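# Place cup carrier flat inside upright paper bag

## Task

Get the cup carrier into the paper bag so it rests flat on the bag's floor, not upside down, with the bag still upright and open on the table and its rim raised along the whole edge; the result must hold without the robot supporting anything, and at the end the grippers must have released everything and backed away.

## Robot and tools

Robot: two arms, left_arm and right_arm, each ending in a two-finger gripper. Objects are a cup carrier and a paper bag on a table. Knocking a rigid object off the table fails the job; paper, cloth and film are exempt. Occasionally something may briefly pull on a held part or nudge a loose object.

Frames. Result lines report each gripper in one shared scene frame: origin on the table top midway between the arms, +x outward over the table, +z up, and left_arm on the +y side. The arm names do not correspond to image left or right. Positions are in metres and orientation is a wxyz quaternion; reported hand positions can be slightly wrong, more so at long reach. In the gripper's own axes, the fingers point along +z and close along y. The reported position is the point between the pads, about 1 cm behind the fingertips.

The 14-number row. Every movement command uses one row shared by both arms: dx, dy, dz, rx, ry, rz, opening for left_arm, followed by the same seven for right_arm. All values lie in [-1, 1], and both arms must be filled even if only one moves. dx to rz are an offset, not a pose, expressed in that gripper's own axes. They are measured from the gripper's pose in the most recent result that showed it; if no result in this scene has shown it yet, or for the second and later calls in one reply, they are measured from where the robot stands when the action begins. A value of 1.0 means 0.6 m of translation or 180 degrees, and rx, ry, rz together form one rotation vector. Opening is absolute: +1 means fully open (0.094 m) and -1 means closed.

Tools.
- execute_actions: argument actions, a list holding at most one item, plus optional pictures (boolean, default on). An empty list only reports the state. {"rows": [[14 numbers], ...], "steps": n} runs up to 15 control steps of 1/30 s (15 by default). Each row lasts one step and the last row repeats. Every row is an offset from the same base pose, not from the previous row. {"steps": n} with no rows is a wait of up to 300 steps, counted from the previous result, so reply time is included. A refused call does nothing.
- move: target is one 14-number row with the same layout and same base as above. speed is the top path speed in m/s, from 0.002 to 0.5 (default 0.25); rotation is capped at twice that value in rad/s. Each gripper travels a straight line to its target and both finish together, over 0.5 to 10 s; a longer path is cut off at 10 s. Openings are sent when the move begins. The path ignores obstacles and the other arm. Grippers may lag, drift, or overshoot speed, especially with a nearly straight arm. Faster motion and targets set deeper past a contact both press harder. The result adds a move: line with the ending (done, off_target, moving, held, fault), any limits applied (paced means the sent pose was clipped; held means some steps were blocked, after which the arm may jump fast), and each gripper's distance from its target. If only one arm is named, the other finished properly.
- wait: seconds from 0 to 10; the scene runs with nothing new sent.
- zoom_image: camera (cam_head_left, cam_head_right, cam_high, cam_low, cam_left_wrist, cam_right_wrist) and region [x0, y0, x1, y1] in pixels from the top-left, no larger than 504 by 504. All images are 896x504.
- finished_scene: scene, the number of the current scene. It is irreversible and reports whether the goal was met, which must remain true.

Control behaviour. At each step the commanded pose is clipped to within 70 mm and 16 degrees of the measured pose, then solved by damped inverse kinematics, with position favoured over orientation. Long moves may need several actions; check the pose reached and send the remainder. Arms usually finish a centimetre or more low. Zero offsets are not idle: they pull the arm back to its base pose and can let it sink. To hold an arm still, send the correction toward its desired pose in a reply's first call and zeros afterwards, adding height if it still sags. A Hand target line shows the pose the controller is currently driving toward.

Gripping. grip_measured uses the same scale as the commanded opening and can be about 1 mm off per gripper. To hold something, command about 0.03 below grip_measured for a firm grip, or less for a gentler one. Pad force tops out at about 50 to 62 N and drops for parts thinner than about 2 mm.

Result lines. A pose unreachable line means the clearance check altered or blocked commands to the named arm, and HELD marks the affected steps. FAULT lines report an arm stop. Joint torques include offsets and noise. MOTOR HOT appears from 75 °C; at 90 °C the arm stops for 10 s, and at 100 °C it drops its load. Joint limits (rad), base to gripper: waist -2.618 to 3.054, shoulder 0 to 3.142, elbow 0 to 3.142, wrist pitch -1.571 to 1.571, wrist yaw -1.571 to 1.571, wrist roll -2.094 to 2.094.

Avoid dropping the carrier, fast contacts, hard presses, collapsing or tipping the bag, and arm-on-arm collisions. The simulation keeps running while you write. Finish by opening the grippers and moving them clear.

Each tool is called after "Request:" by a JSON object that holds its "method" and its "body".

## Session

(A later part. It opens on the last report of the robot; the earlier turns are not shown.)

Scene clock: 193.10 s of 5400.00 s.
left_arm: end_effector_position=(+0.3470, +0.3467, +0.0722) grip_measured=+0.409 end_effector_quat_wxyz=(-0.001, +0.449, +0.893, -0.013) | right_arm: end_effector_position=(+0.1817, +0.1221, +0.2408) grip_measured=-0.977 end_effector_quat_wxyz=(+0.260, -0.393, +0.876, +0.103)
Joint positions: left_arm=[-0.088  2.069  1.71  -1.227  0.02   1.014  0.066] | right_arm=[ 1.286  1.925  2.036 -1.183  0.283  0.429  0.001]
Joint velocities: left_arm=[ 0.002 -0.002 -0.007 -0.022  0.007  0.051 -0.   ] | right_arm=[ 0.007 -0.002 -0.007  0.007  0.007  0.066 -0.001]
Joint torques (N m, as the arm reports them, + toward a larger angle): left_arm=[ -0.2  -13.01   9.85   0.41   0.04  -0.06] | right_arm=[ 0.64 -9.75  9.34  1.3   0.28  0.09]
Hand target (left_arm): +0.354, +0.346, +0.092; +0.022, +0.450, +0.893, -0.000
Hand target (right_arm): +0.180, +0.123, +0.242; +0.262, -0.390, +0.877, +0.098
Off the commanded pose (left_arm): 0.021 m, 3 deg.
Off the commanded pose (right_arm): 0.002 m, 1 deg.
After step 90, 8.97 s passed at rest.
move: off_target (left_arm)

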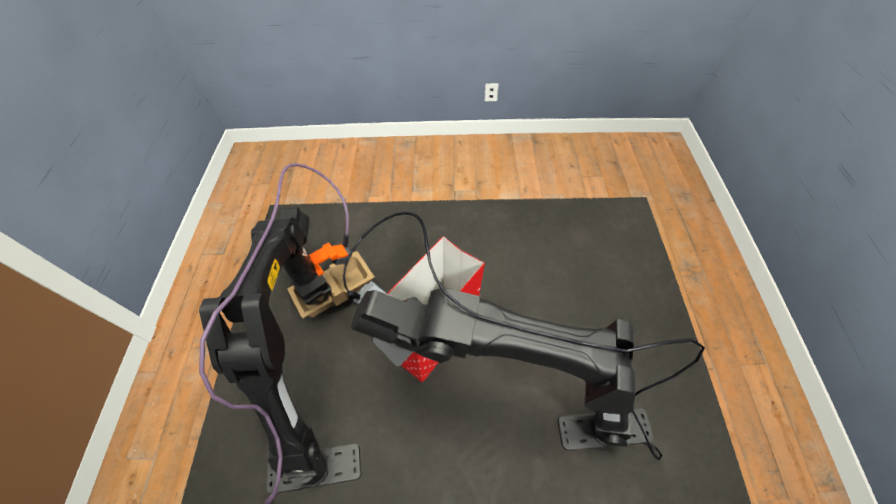

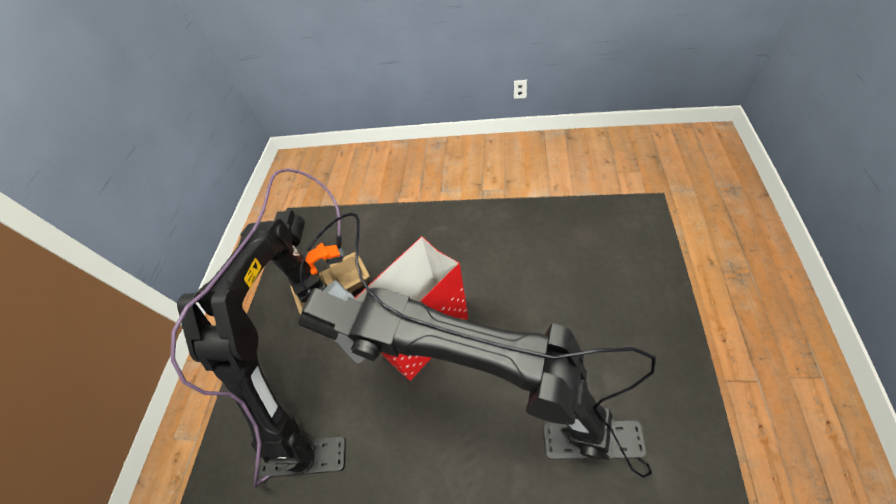

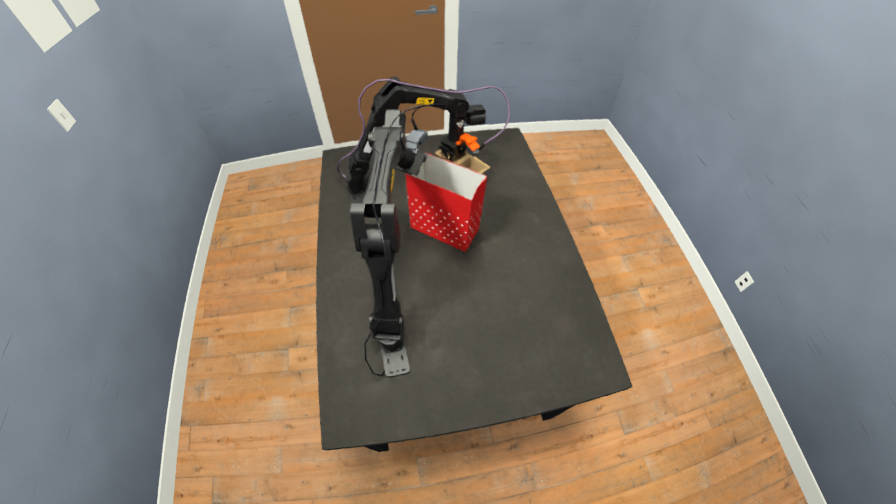

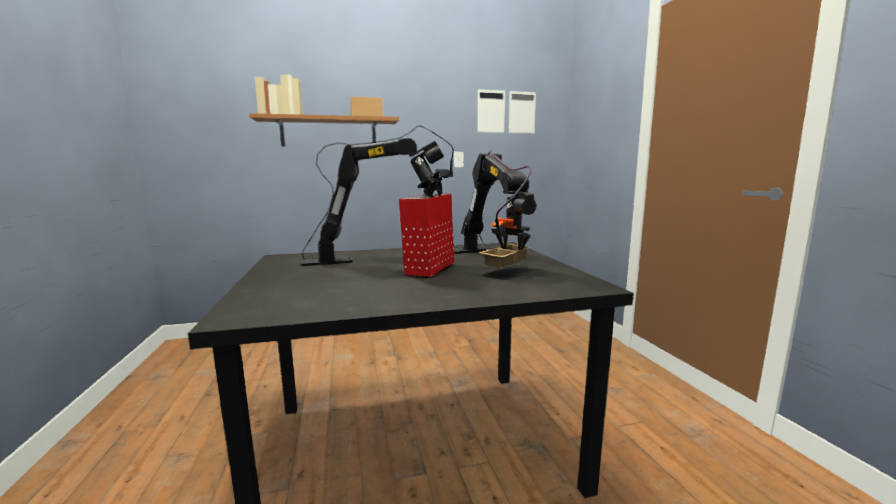

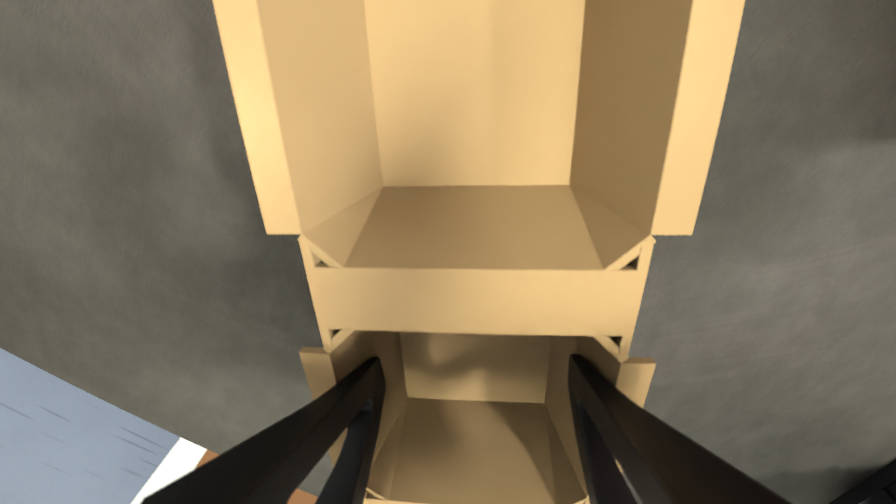

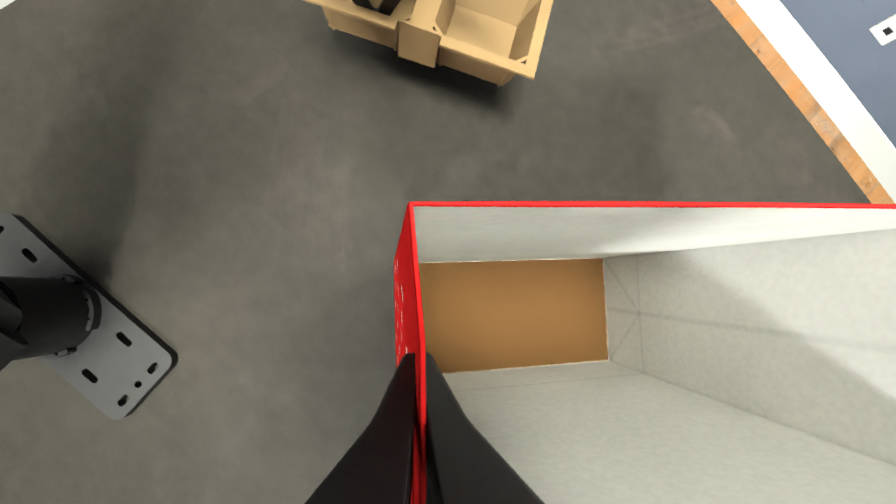

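Request:
{"method": "move", "body": {"target": [0,0,-0.06,0,0,0,0.44,0.0063,0.01,0.0098,0.0119,0,0.0187,-1], "speed": 0.03}}

Request:
{"method": "move", "body": {"target": [0,0,-0.03,0,0,0,0.44,0,0,0,0,0,0,-0.2], "speed": 0.03}}

Scene clock: 212.20 s of 5400.00 s.
left_arm: end_effector_position=(+0.3426, +0.3470, +0.0984) grip_measured=+0.409 end_effector_quat_wxyz=(-0.012, +0.449, +0.893, -0.018) | right_arm: end_effector_position=(+0.1787, +0.1246, +0.2355) grip_measured=-0.977 end_effector_quat_wxyz=(+0.263, -0.364, +0.888, +0.099)
Joint positions: left_arm=[-0.088  2.069  1.813 -1.355  0.017  1.014  0.066] | right_arm=[ 1.305  1.941  2.036 -1.184  0.316  0.508  0.001]
Joint velocities: left_arm=[-0.002  0.012 -0.012 -0.11   0.022 -0.051 -0.002] | right_arm=[-0.017  0.002  0.002 -0.007 -0.051 -0.007  0.001]
Joint torques (N m, as the arm reports them, + toward a larger angle): left_arm=[  0.08 -10.82   9.78   0.34   0.04  -0.02] | right_arm=[  0.73 -10.11   8.01   1.37   0.3    0.07]
Hand target (left_arm): +0.348, +0.347, +0.108; -0.001, +0.449, +0.893, -0.012
Hand target (right_arm): +0.177, +0.126, +0.234; +0.265, -0.362, +0.889, +0.094
Off the commanded pose (left_arm): 0.011 m, 1 deg.
Off the commanded pose (right_arm): 0.003 m, 1 deg.
After step 90, 14.50 s passed at rest.
move: off_target (left_arm)

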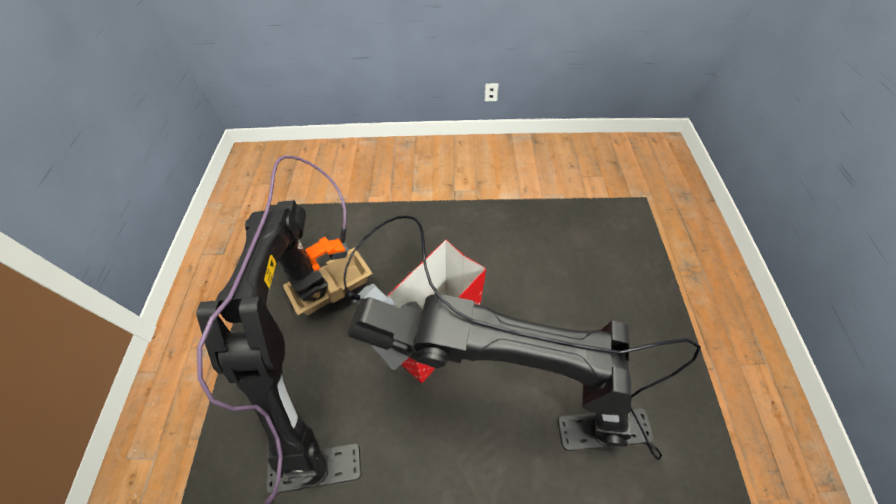

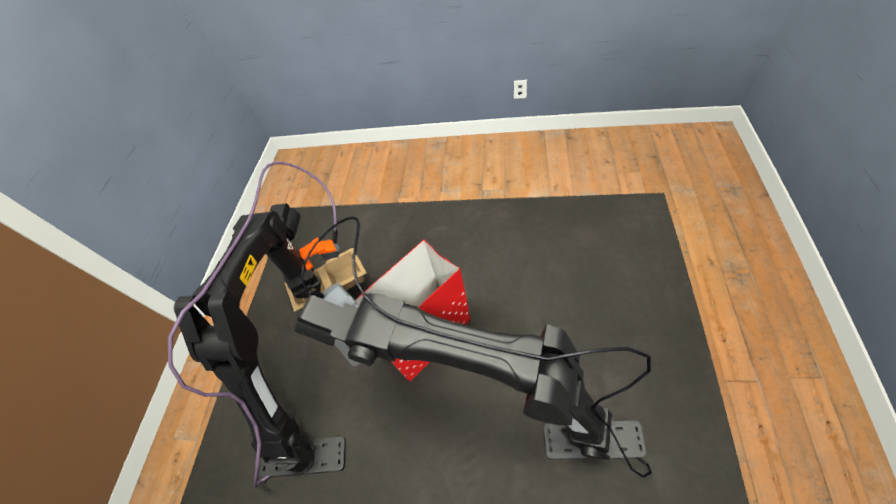

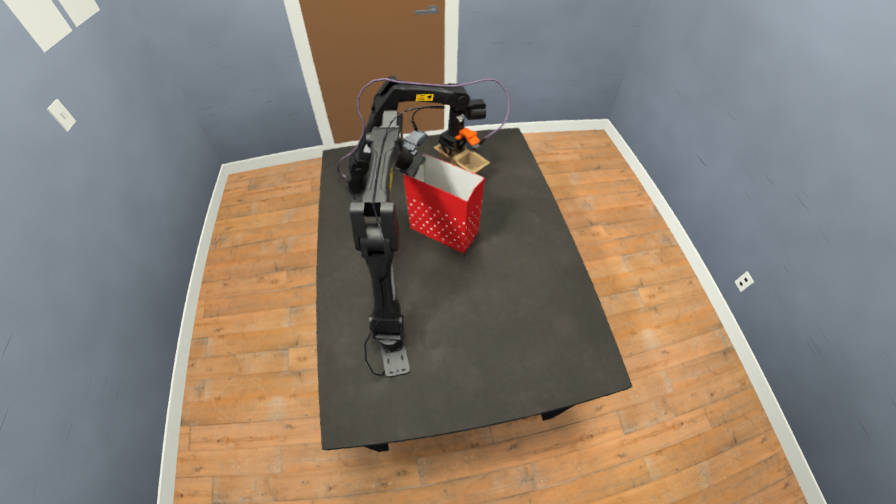

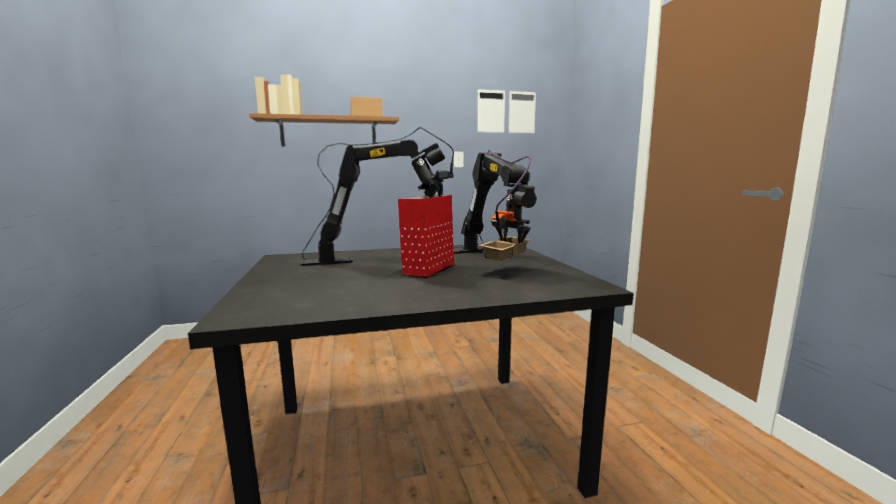

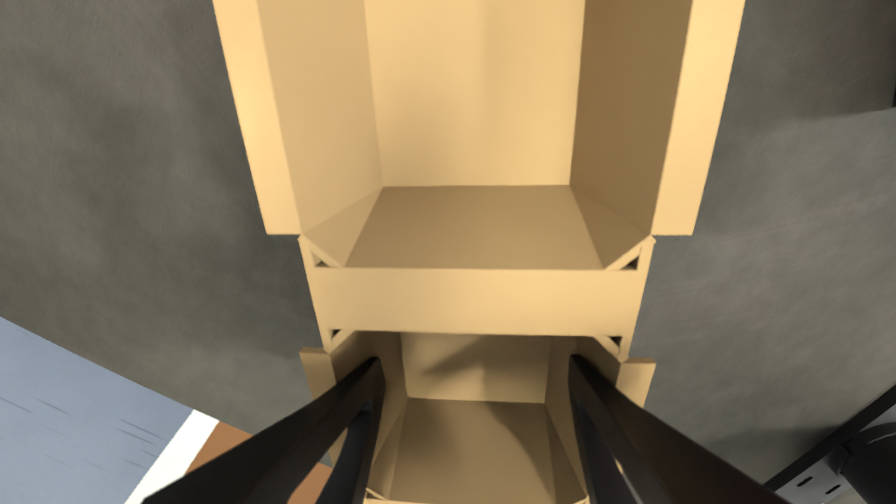

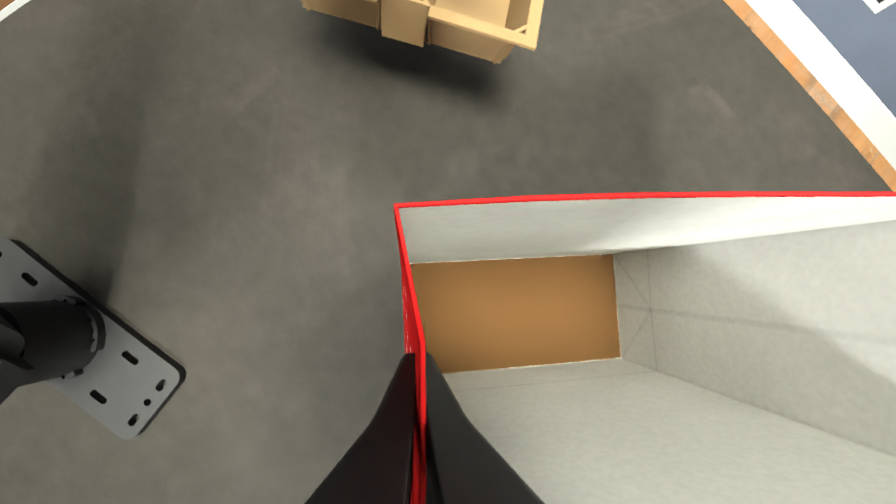

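Scene clock: 213.20 s of 5400.00 s.
left_arm: end_effector_position=(+0.3388, +0.3472, +0.1102) grip_measured=+0.409 end_effector_quat_wxyz=(-0.020, +0.449, +0.893, -0.020) | right_arm: end_effector_position=(+0.1787, +0.1246, +0.2355) grip_measured=-0.202 end_effector_quat_wxyz=(+0.263, -0.364, +0.888, +0.099)
Joint positions: left_arm=[-0.088  2.069  1.859 -1.416  0.014  1.014  0.066] | right_arm=[ 1.305  1.941  2.036 -1.184  0.316  0.508  0.038]
Joint velocities: left_arm=[ 0.002  0.012 -0.032 -0.037  0.037  0.022 -0.001] | right_arm=[-0.017 -0.027 -0.017 -0.066 -0.037 -0.007  0.001]
Joint torques (N m, as the arm reports them, + toward a larger angle): left_arm=[  0.04 -10.03   9.73   0.29   0.04  -0.03] | right_arm=[ -0.02 -10.88   7.24   1.42   0.14  -0.02]
Hand target (left_arm): +0.344, +0.347, +0.116; -0.012, +0.449, +0.893, -0.017
Hand target (right_arm): +0.179, +0.125, +0.235; +0.263, -0.364, +0.888, +0.099
Off the commanded pose (left_arm): 0.008 m, 1 deg.
Off the commanded pose (right_arm): 0.000 m, 0 deg.
move: done

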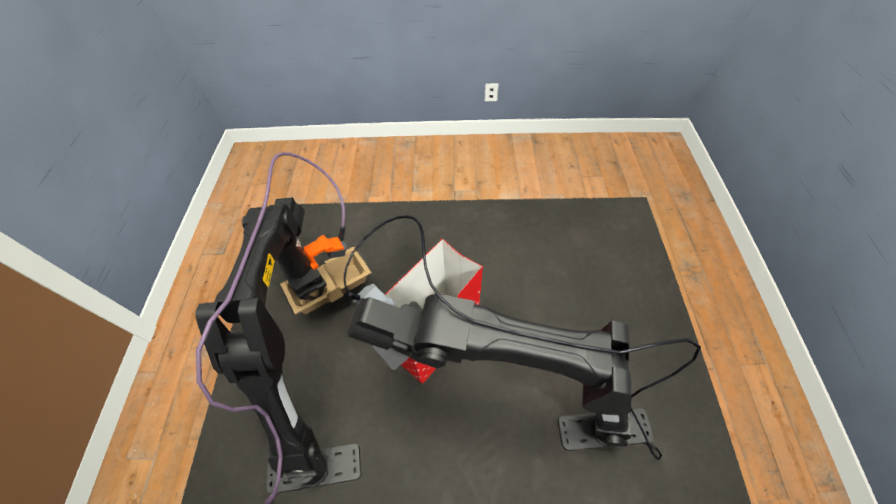

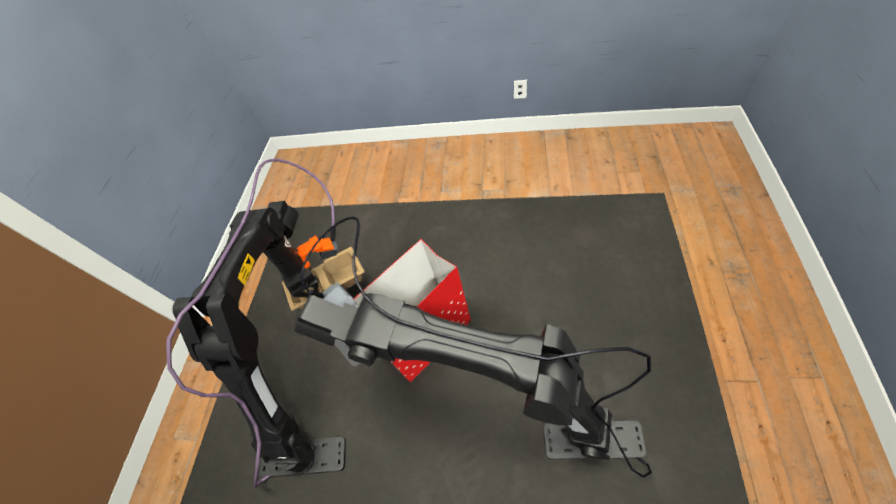

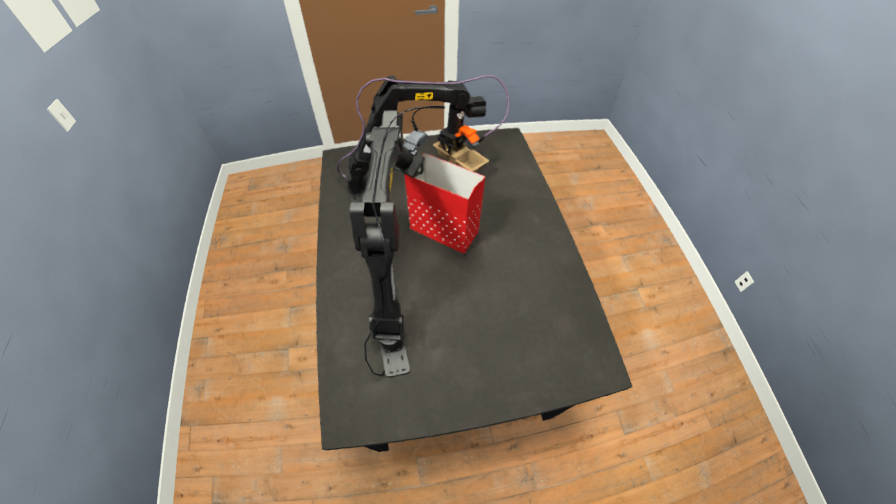

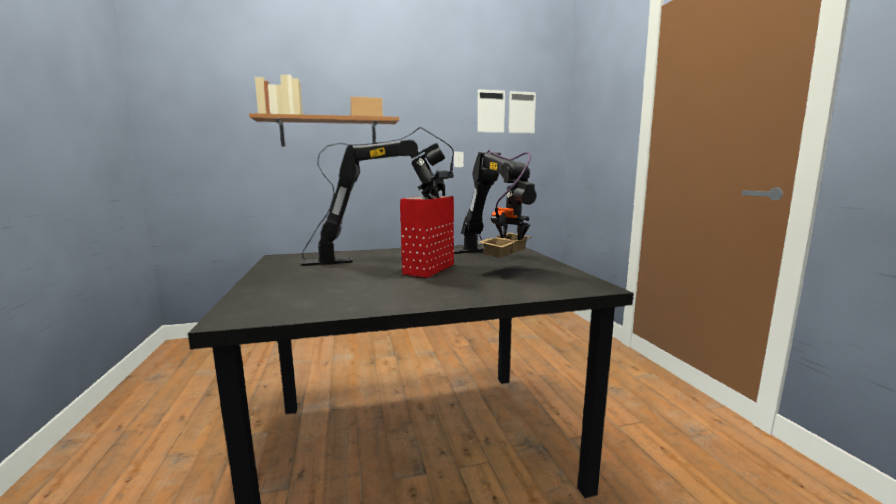

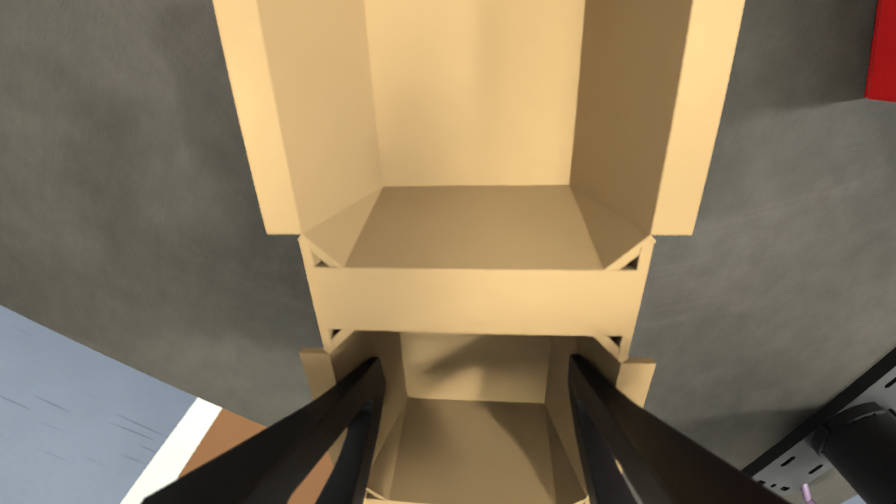

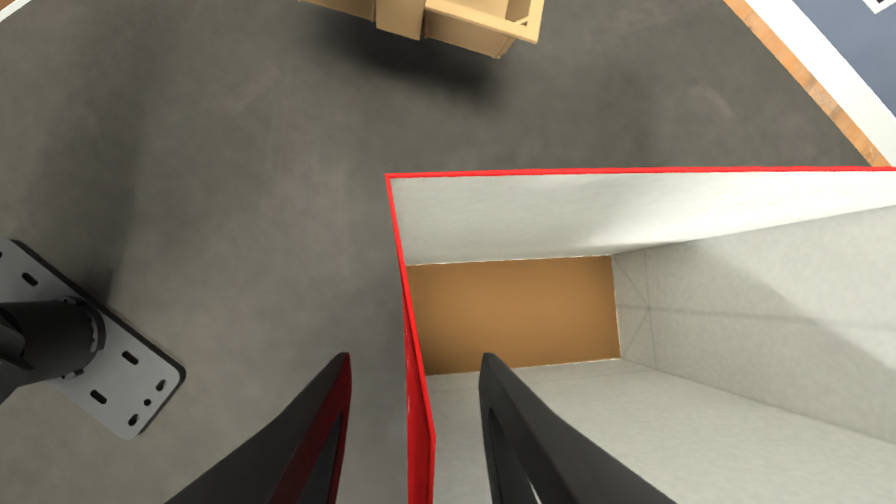

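Request:
{"method": "move", "body": {"target": [0.0778,-0.0336,-0.4554,-0.1408,-0.2231,-0.3320,0.44,0,0,-0.125,0,0,0,-0.2], "speed": 0.15}}

Scene clock: 232.50 s of 5400.00 s.
left_arm: end_effector_position=(+0.3159, +0.3795, +0.3706) grip_measured=+0.410 end_effector_quat_wxyz=(+0.335, -0.078, +0.939, +0.032) | right_arm: end_effector_position=(+0.1509, +0.0978, +0.2946) grip_measured=-0.202 end_effector_quat_wxyz=(+0.260, -0.365, +0.888, +0.101)
Joint positions: left_arm=[-0.006  1.618  2.175 -1.443 -0.008  0.001  0.066] | right_arm=[ 1.363  1.941  2.304 -1.468  0.334  0.56   0.038]
Joint velocities: left_arm=[-0.022 -0.007 -0.027 -0.125  0.022 -0.037  0.   ] | right_arm=[ 0.002  0.012  0.012  0.037 -0.037 -0.037  0.001]
Joint torques (N m, as the arm reports them, + toward a larger angle): left_arm=[-0.84 -7.    8.99  1.95 -0.1  -0.15] | right_arm=[ 0.79 -9.61  8.41  1.23  0.29  0.08]
Hand target (left_arm): +0.312, +0.376, +0.387; +0.358, -0.078, +0.930, +0.033
Hand target (right_arm): +0.149, +0.096, +0.298; +0.264, -0.364, +0.888, +0.099
Off the commanded pose (left_arm): 0.016 m, 3 deg.
Off the commanded pose (right_arm): 0.005 m, 0 deg.
After step 90, 11.33 s passed at rest.
move: off_target (left_arm)

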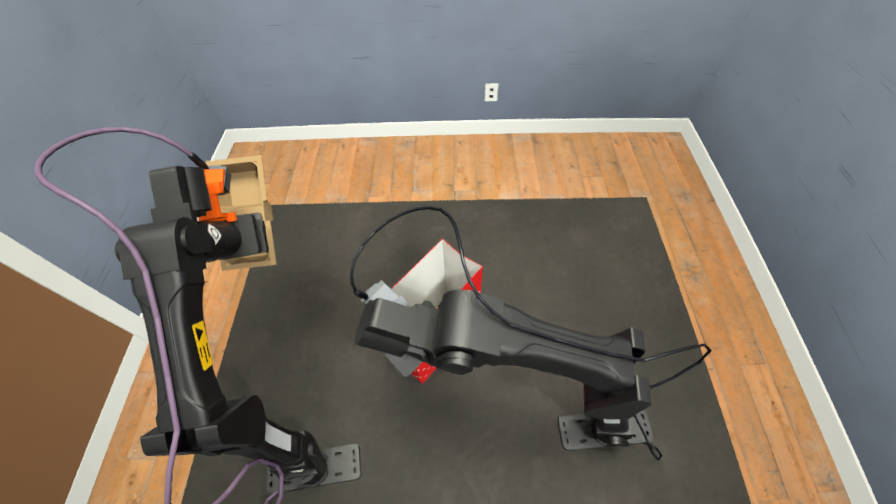

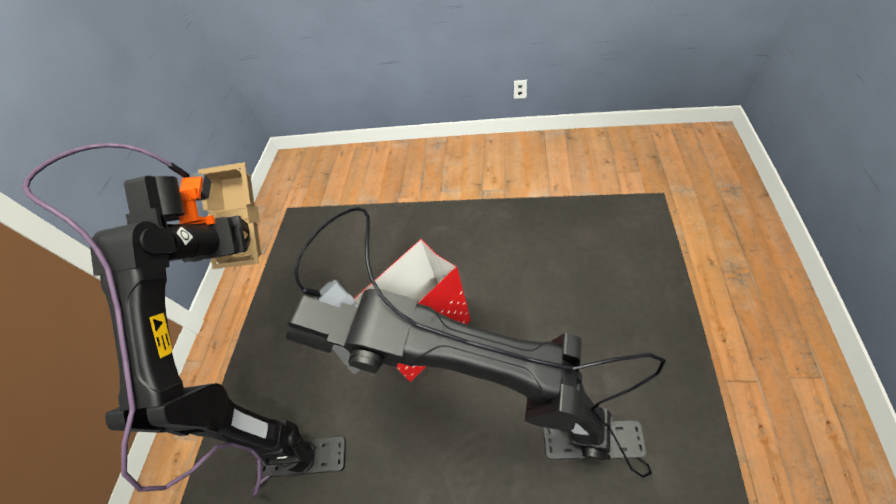

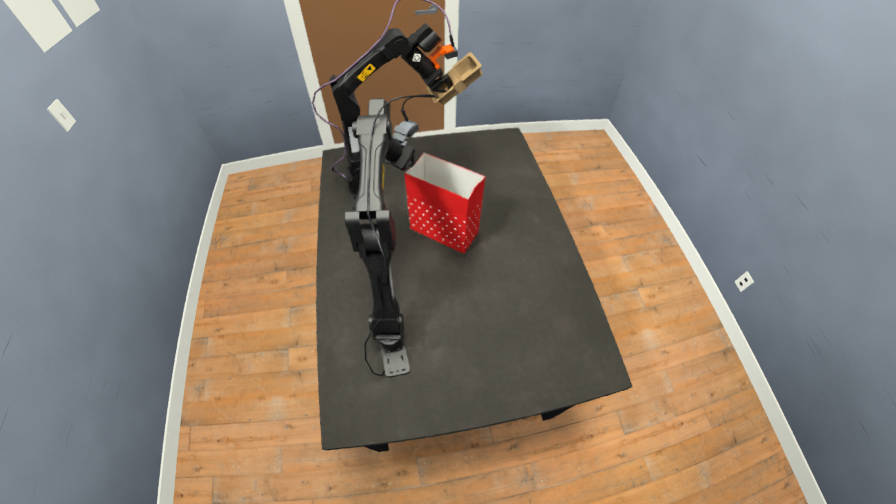

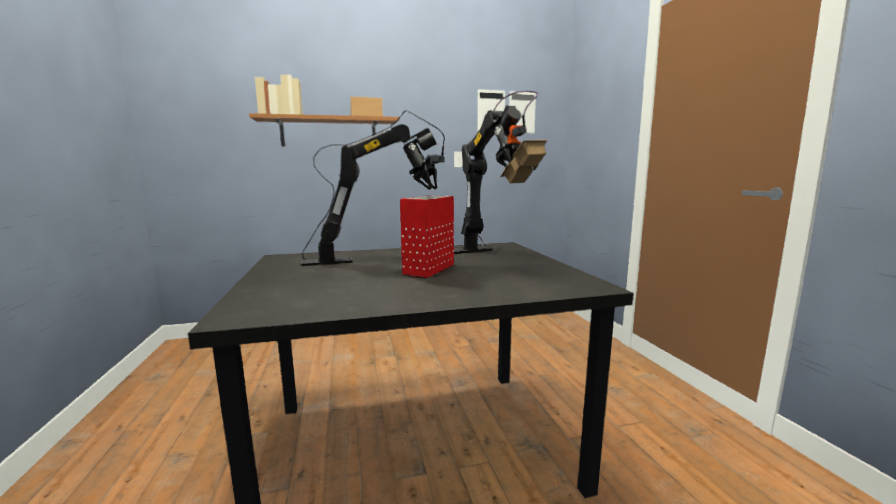

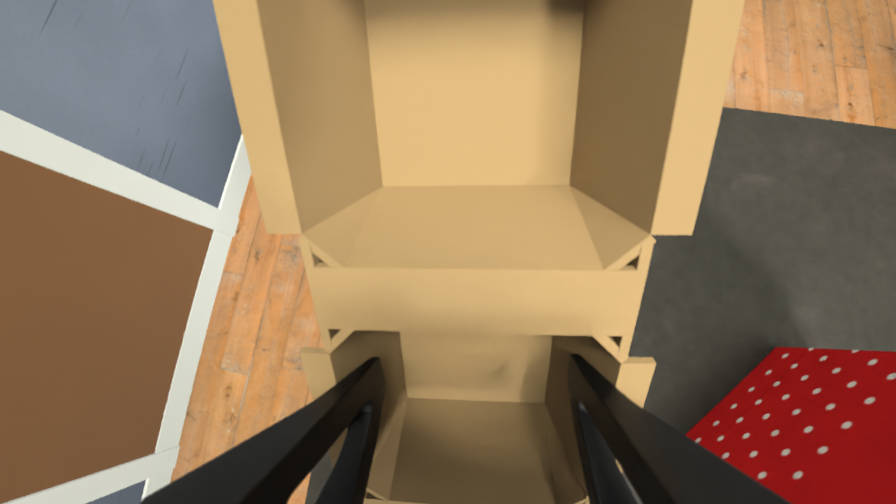

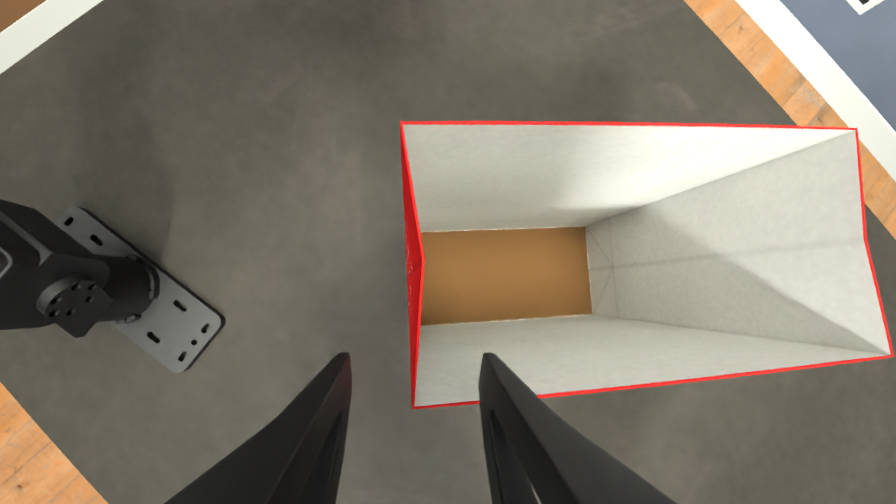

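Request:
{"method": "execute_actions", "body": {"actions": []}}

Scene clock: 248.13 s of 5400.00 s.
left_arm: end_effector_position=(+0.3157, +0.3797, +0.3704) grip_measured=+0.410 end_effector_quat_wxyz=(+0.334, -0.079, +0.939, +0.032) | right_arm: end_effector_position=(+0.1509, +0.0976, +0.2945) grip_measured=-0.202 end_effector_quat_wxyz=(+0.260, -0.365, +0.888, +0.101)
Joint positions: left_arm=[-0.006  1.618  2.175 -1.444 -0.009 -0.     0.066] | right_arm=[ 1.363  1.941  2.304 -1.469  0.335  0.561  0.038]
Joint velocities: left_arm=[-0.002  0.007  0.007 -0.051 -0.037 -0.11  -0.   ] | right_arm=[-0.012 -0.002 -0.007 -0.007  0.022 -0.051 -0.001]
Joint torques (N m, as the arm reports them, + toward a larger angle): left_arm=[-0.85 -6.99  8.98  1.93 -0.09 -0.14] | right_arm=[ 0.73 -9.6   8.43  1.23  0.3   0.07]
Hand target (left_arm): +0.312, +0.376, +0.387; +0.358, -0.078, +0.930, +0.033
Hand target (right_arm): +0.149, +0.096, +0.298; +0.264, -0.364, +0.888, +0.099
Off the commanded pose (left_arm): 0.016 m, 3 deg.
Off the commanded pose (right_arm): 0.005 m, 0 deg.
Steps of this call (steps 1 to 90: nothing new was sent; then 12.63 s passed at rest). Readings (end_effector_position):
1: left_arm (+0.3158, +0.3796, +0.3705) | right_arm (+0.1508, +0.0977, +0.2945)
2: left_arm (+0.3158, +0.3796, +0.3705) | right_arm (+0.1508, +0.0977, +0.2945)
4: left_arm (+0.3158, +0.3796, +0.3705) | right_arm (+0.1508, +0.0977, +0.2945)
8: left_arm (+0.3157, +0.3796, +0.3704) | right_arm (+0.1509, +0.0976, +0.2945)
90: the state above

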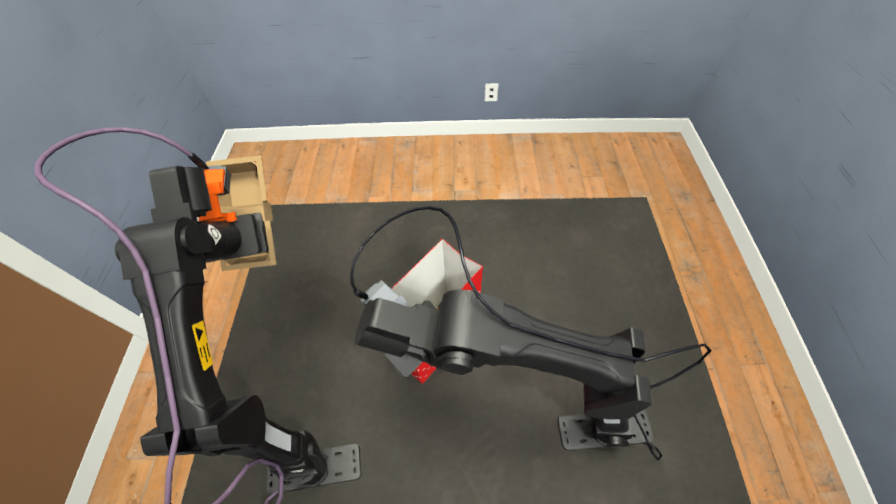

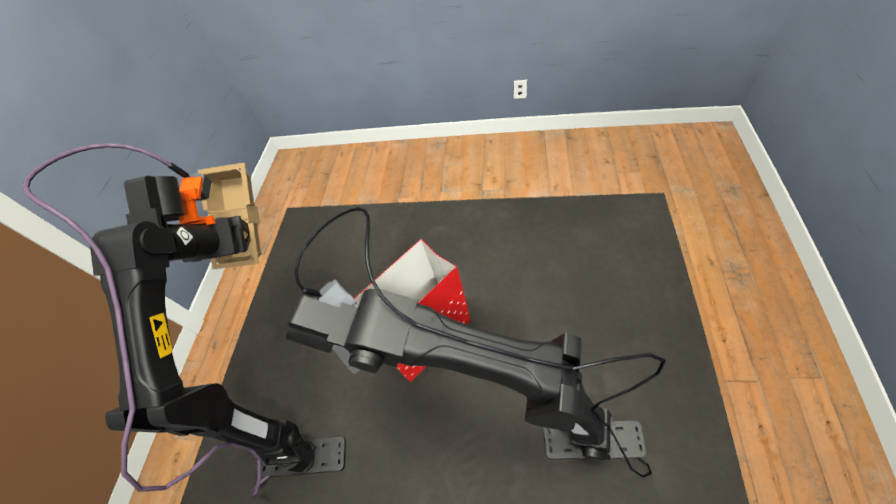

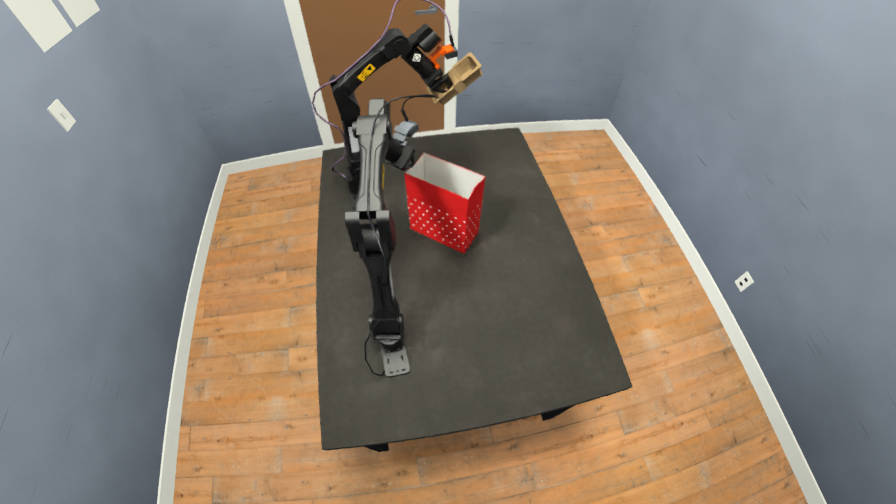

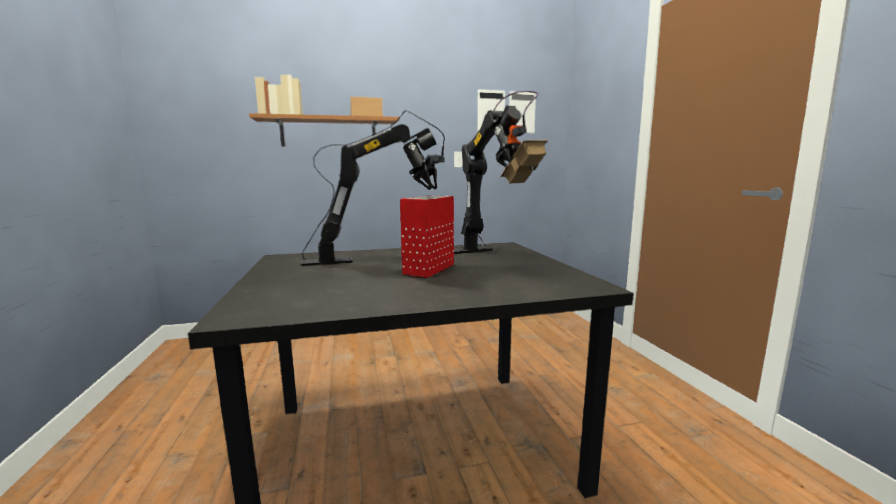

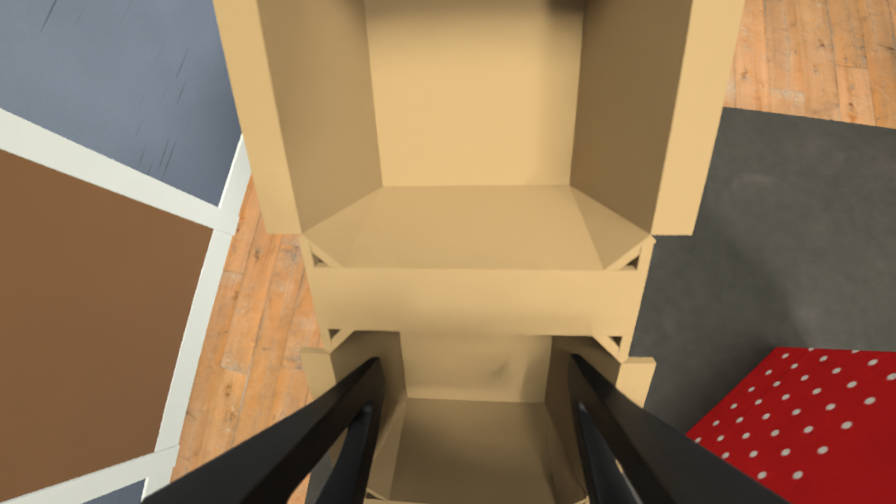

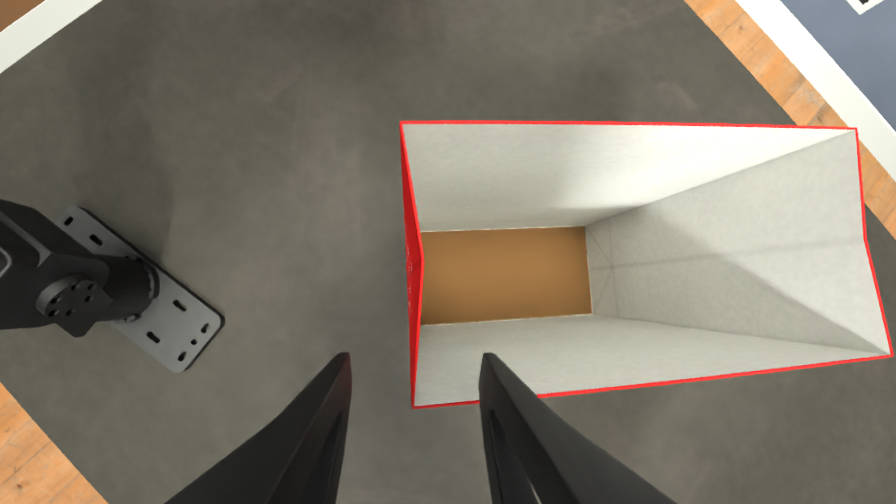

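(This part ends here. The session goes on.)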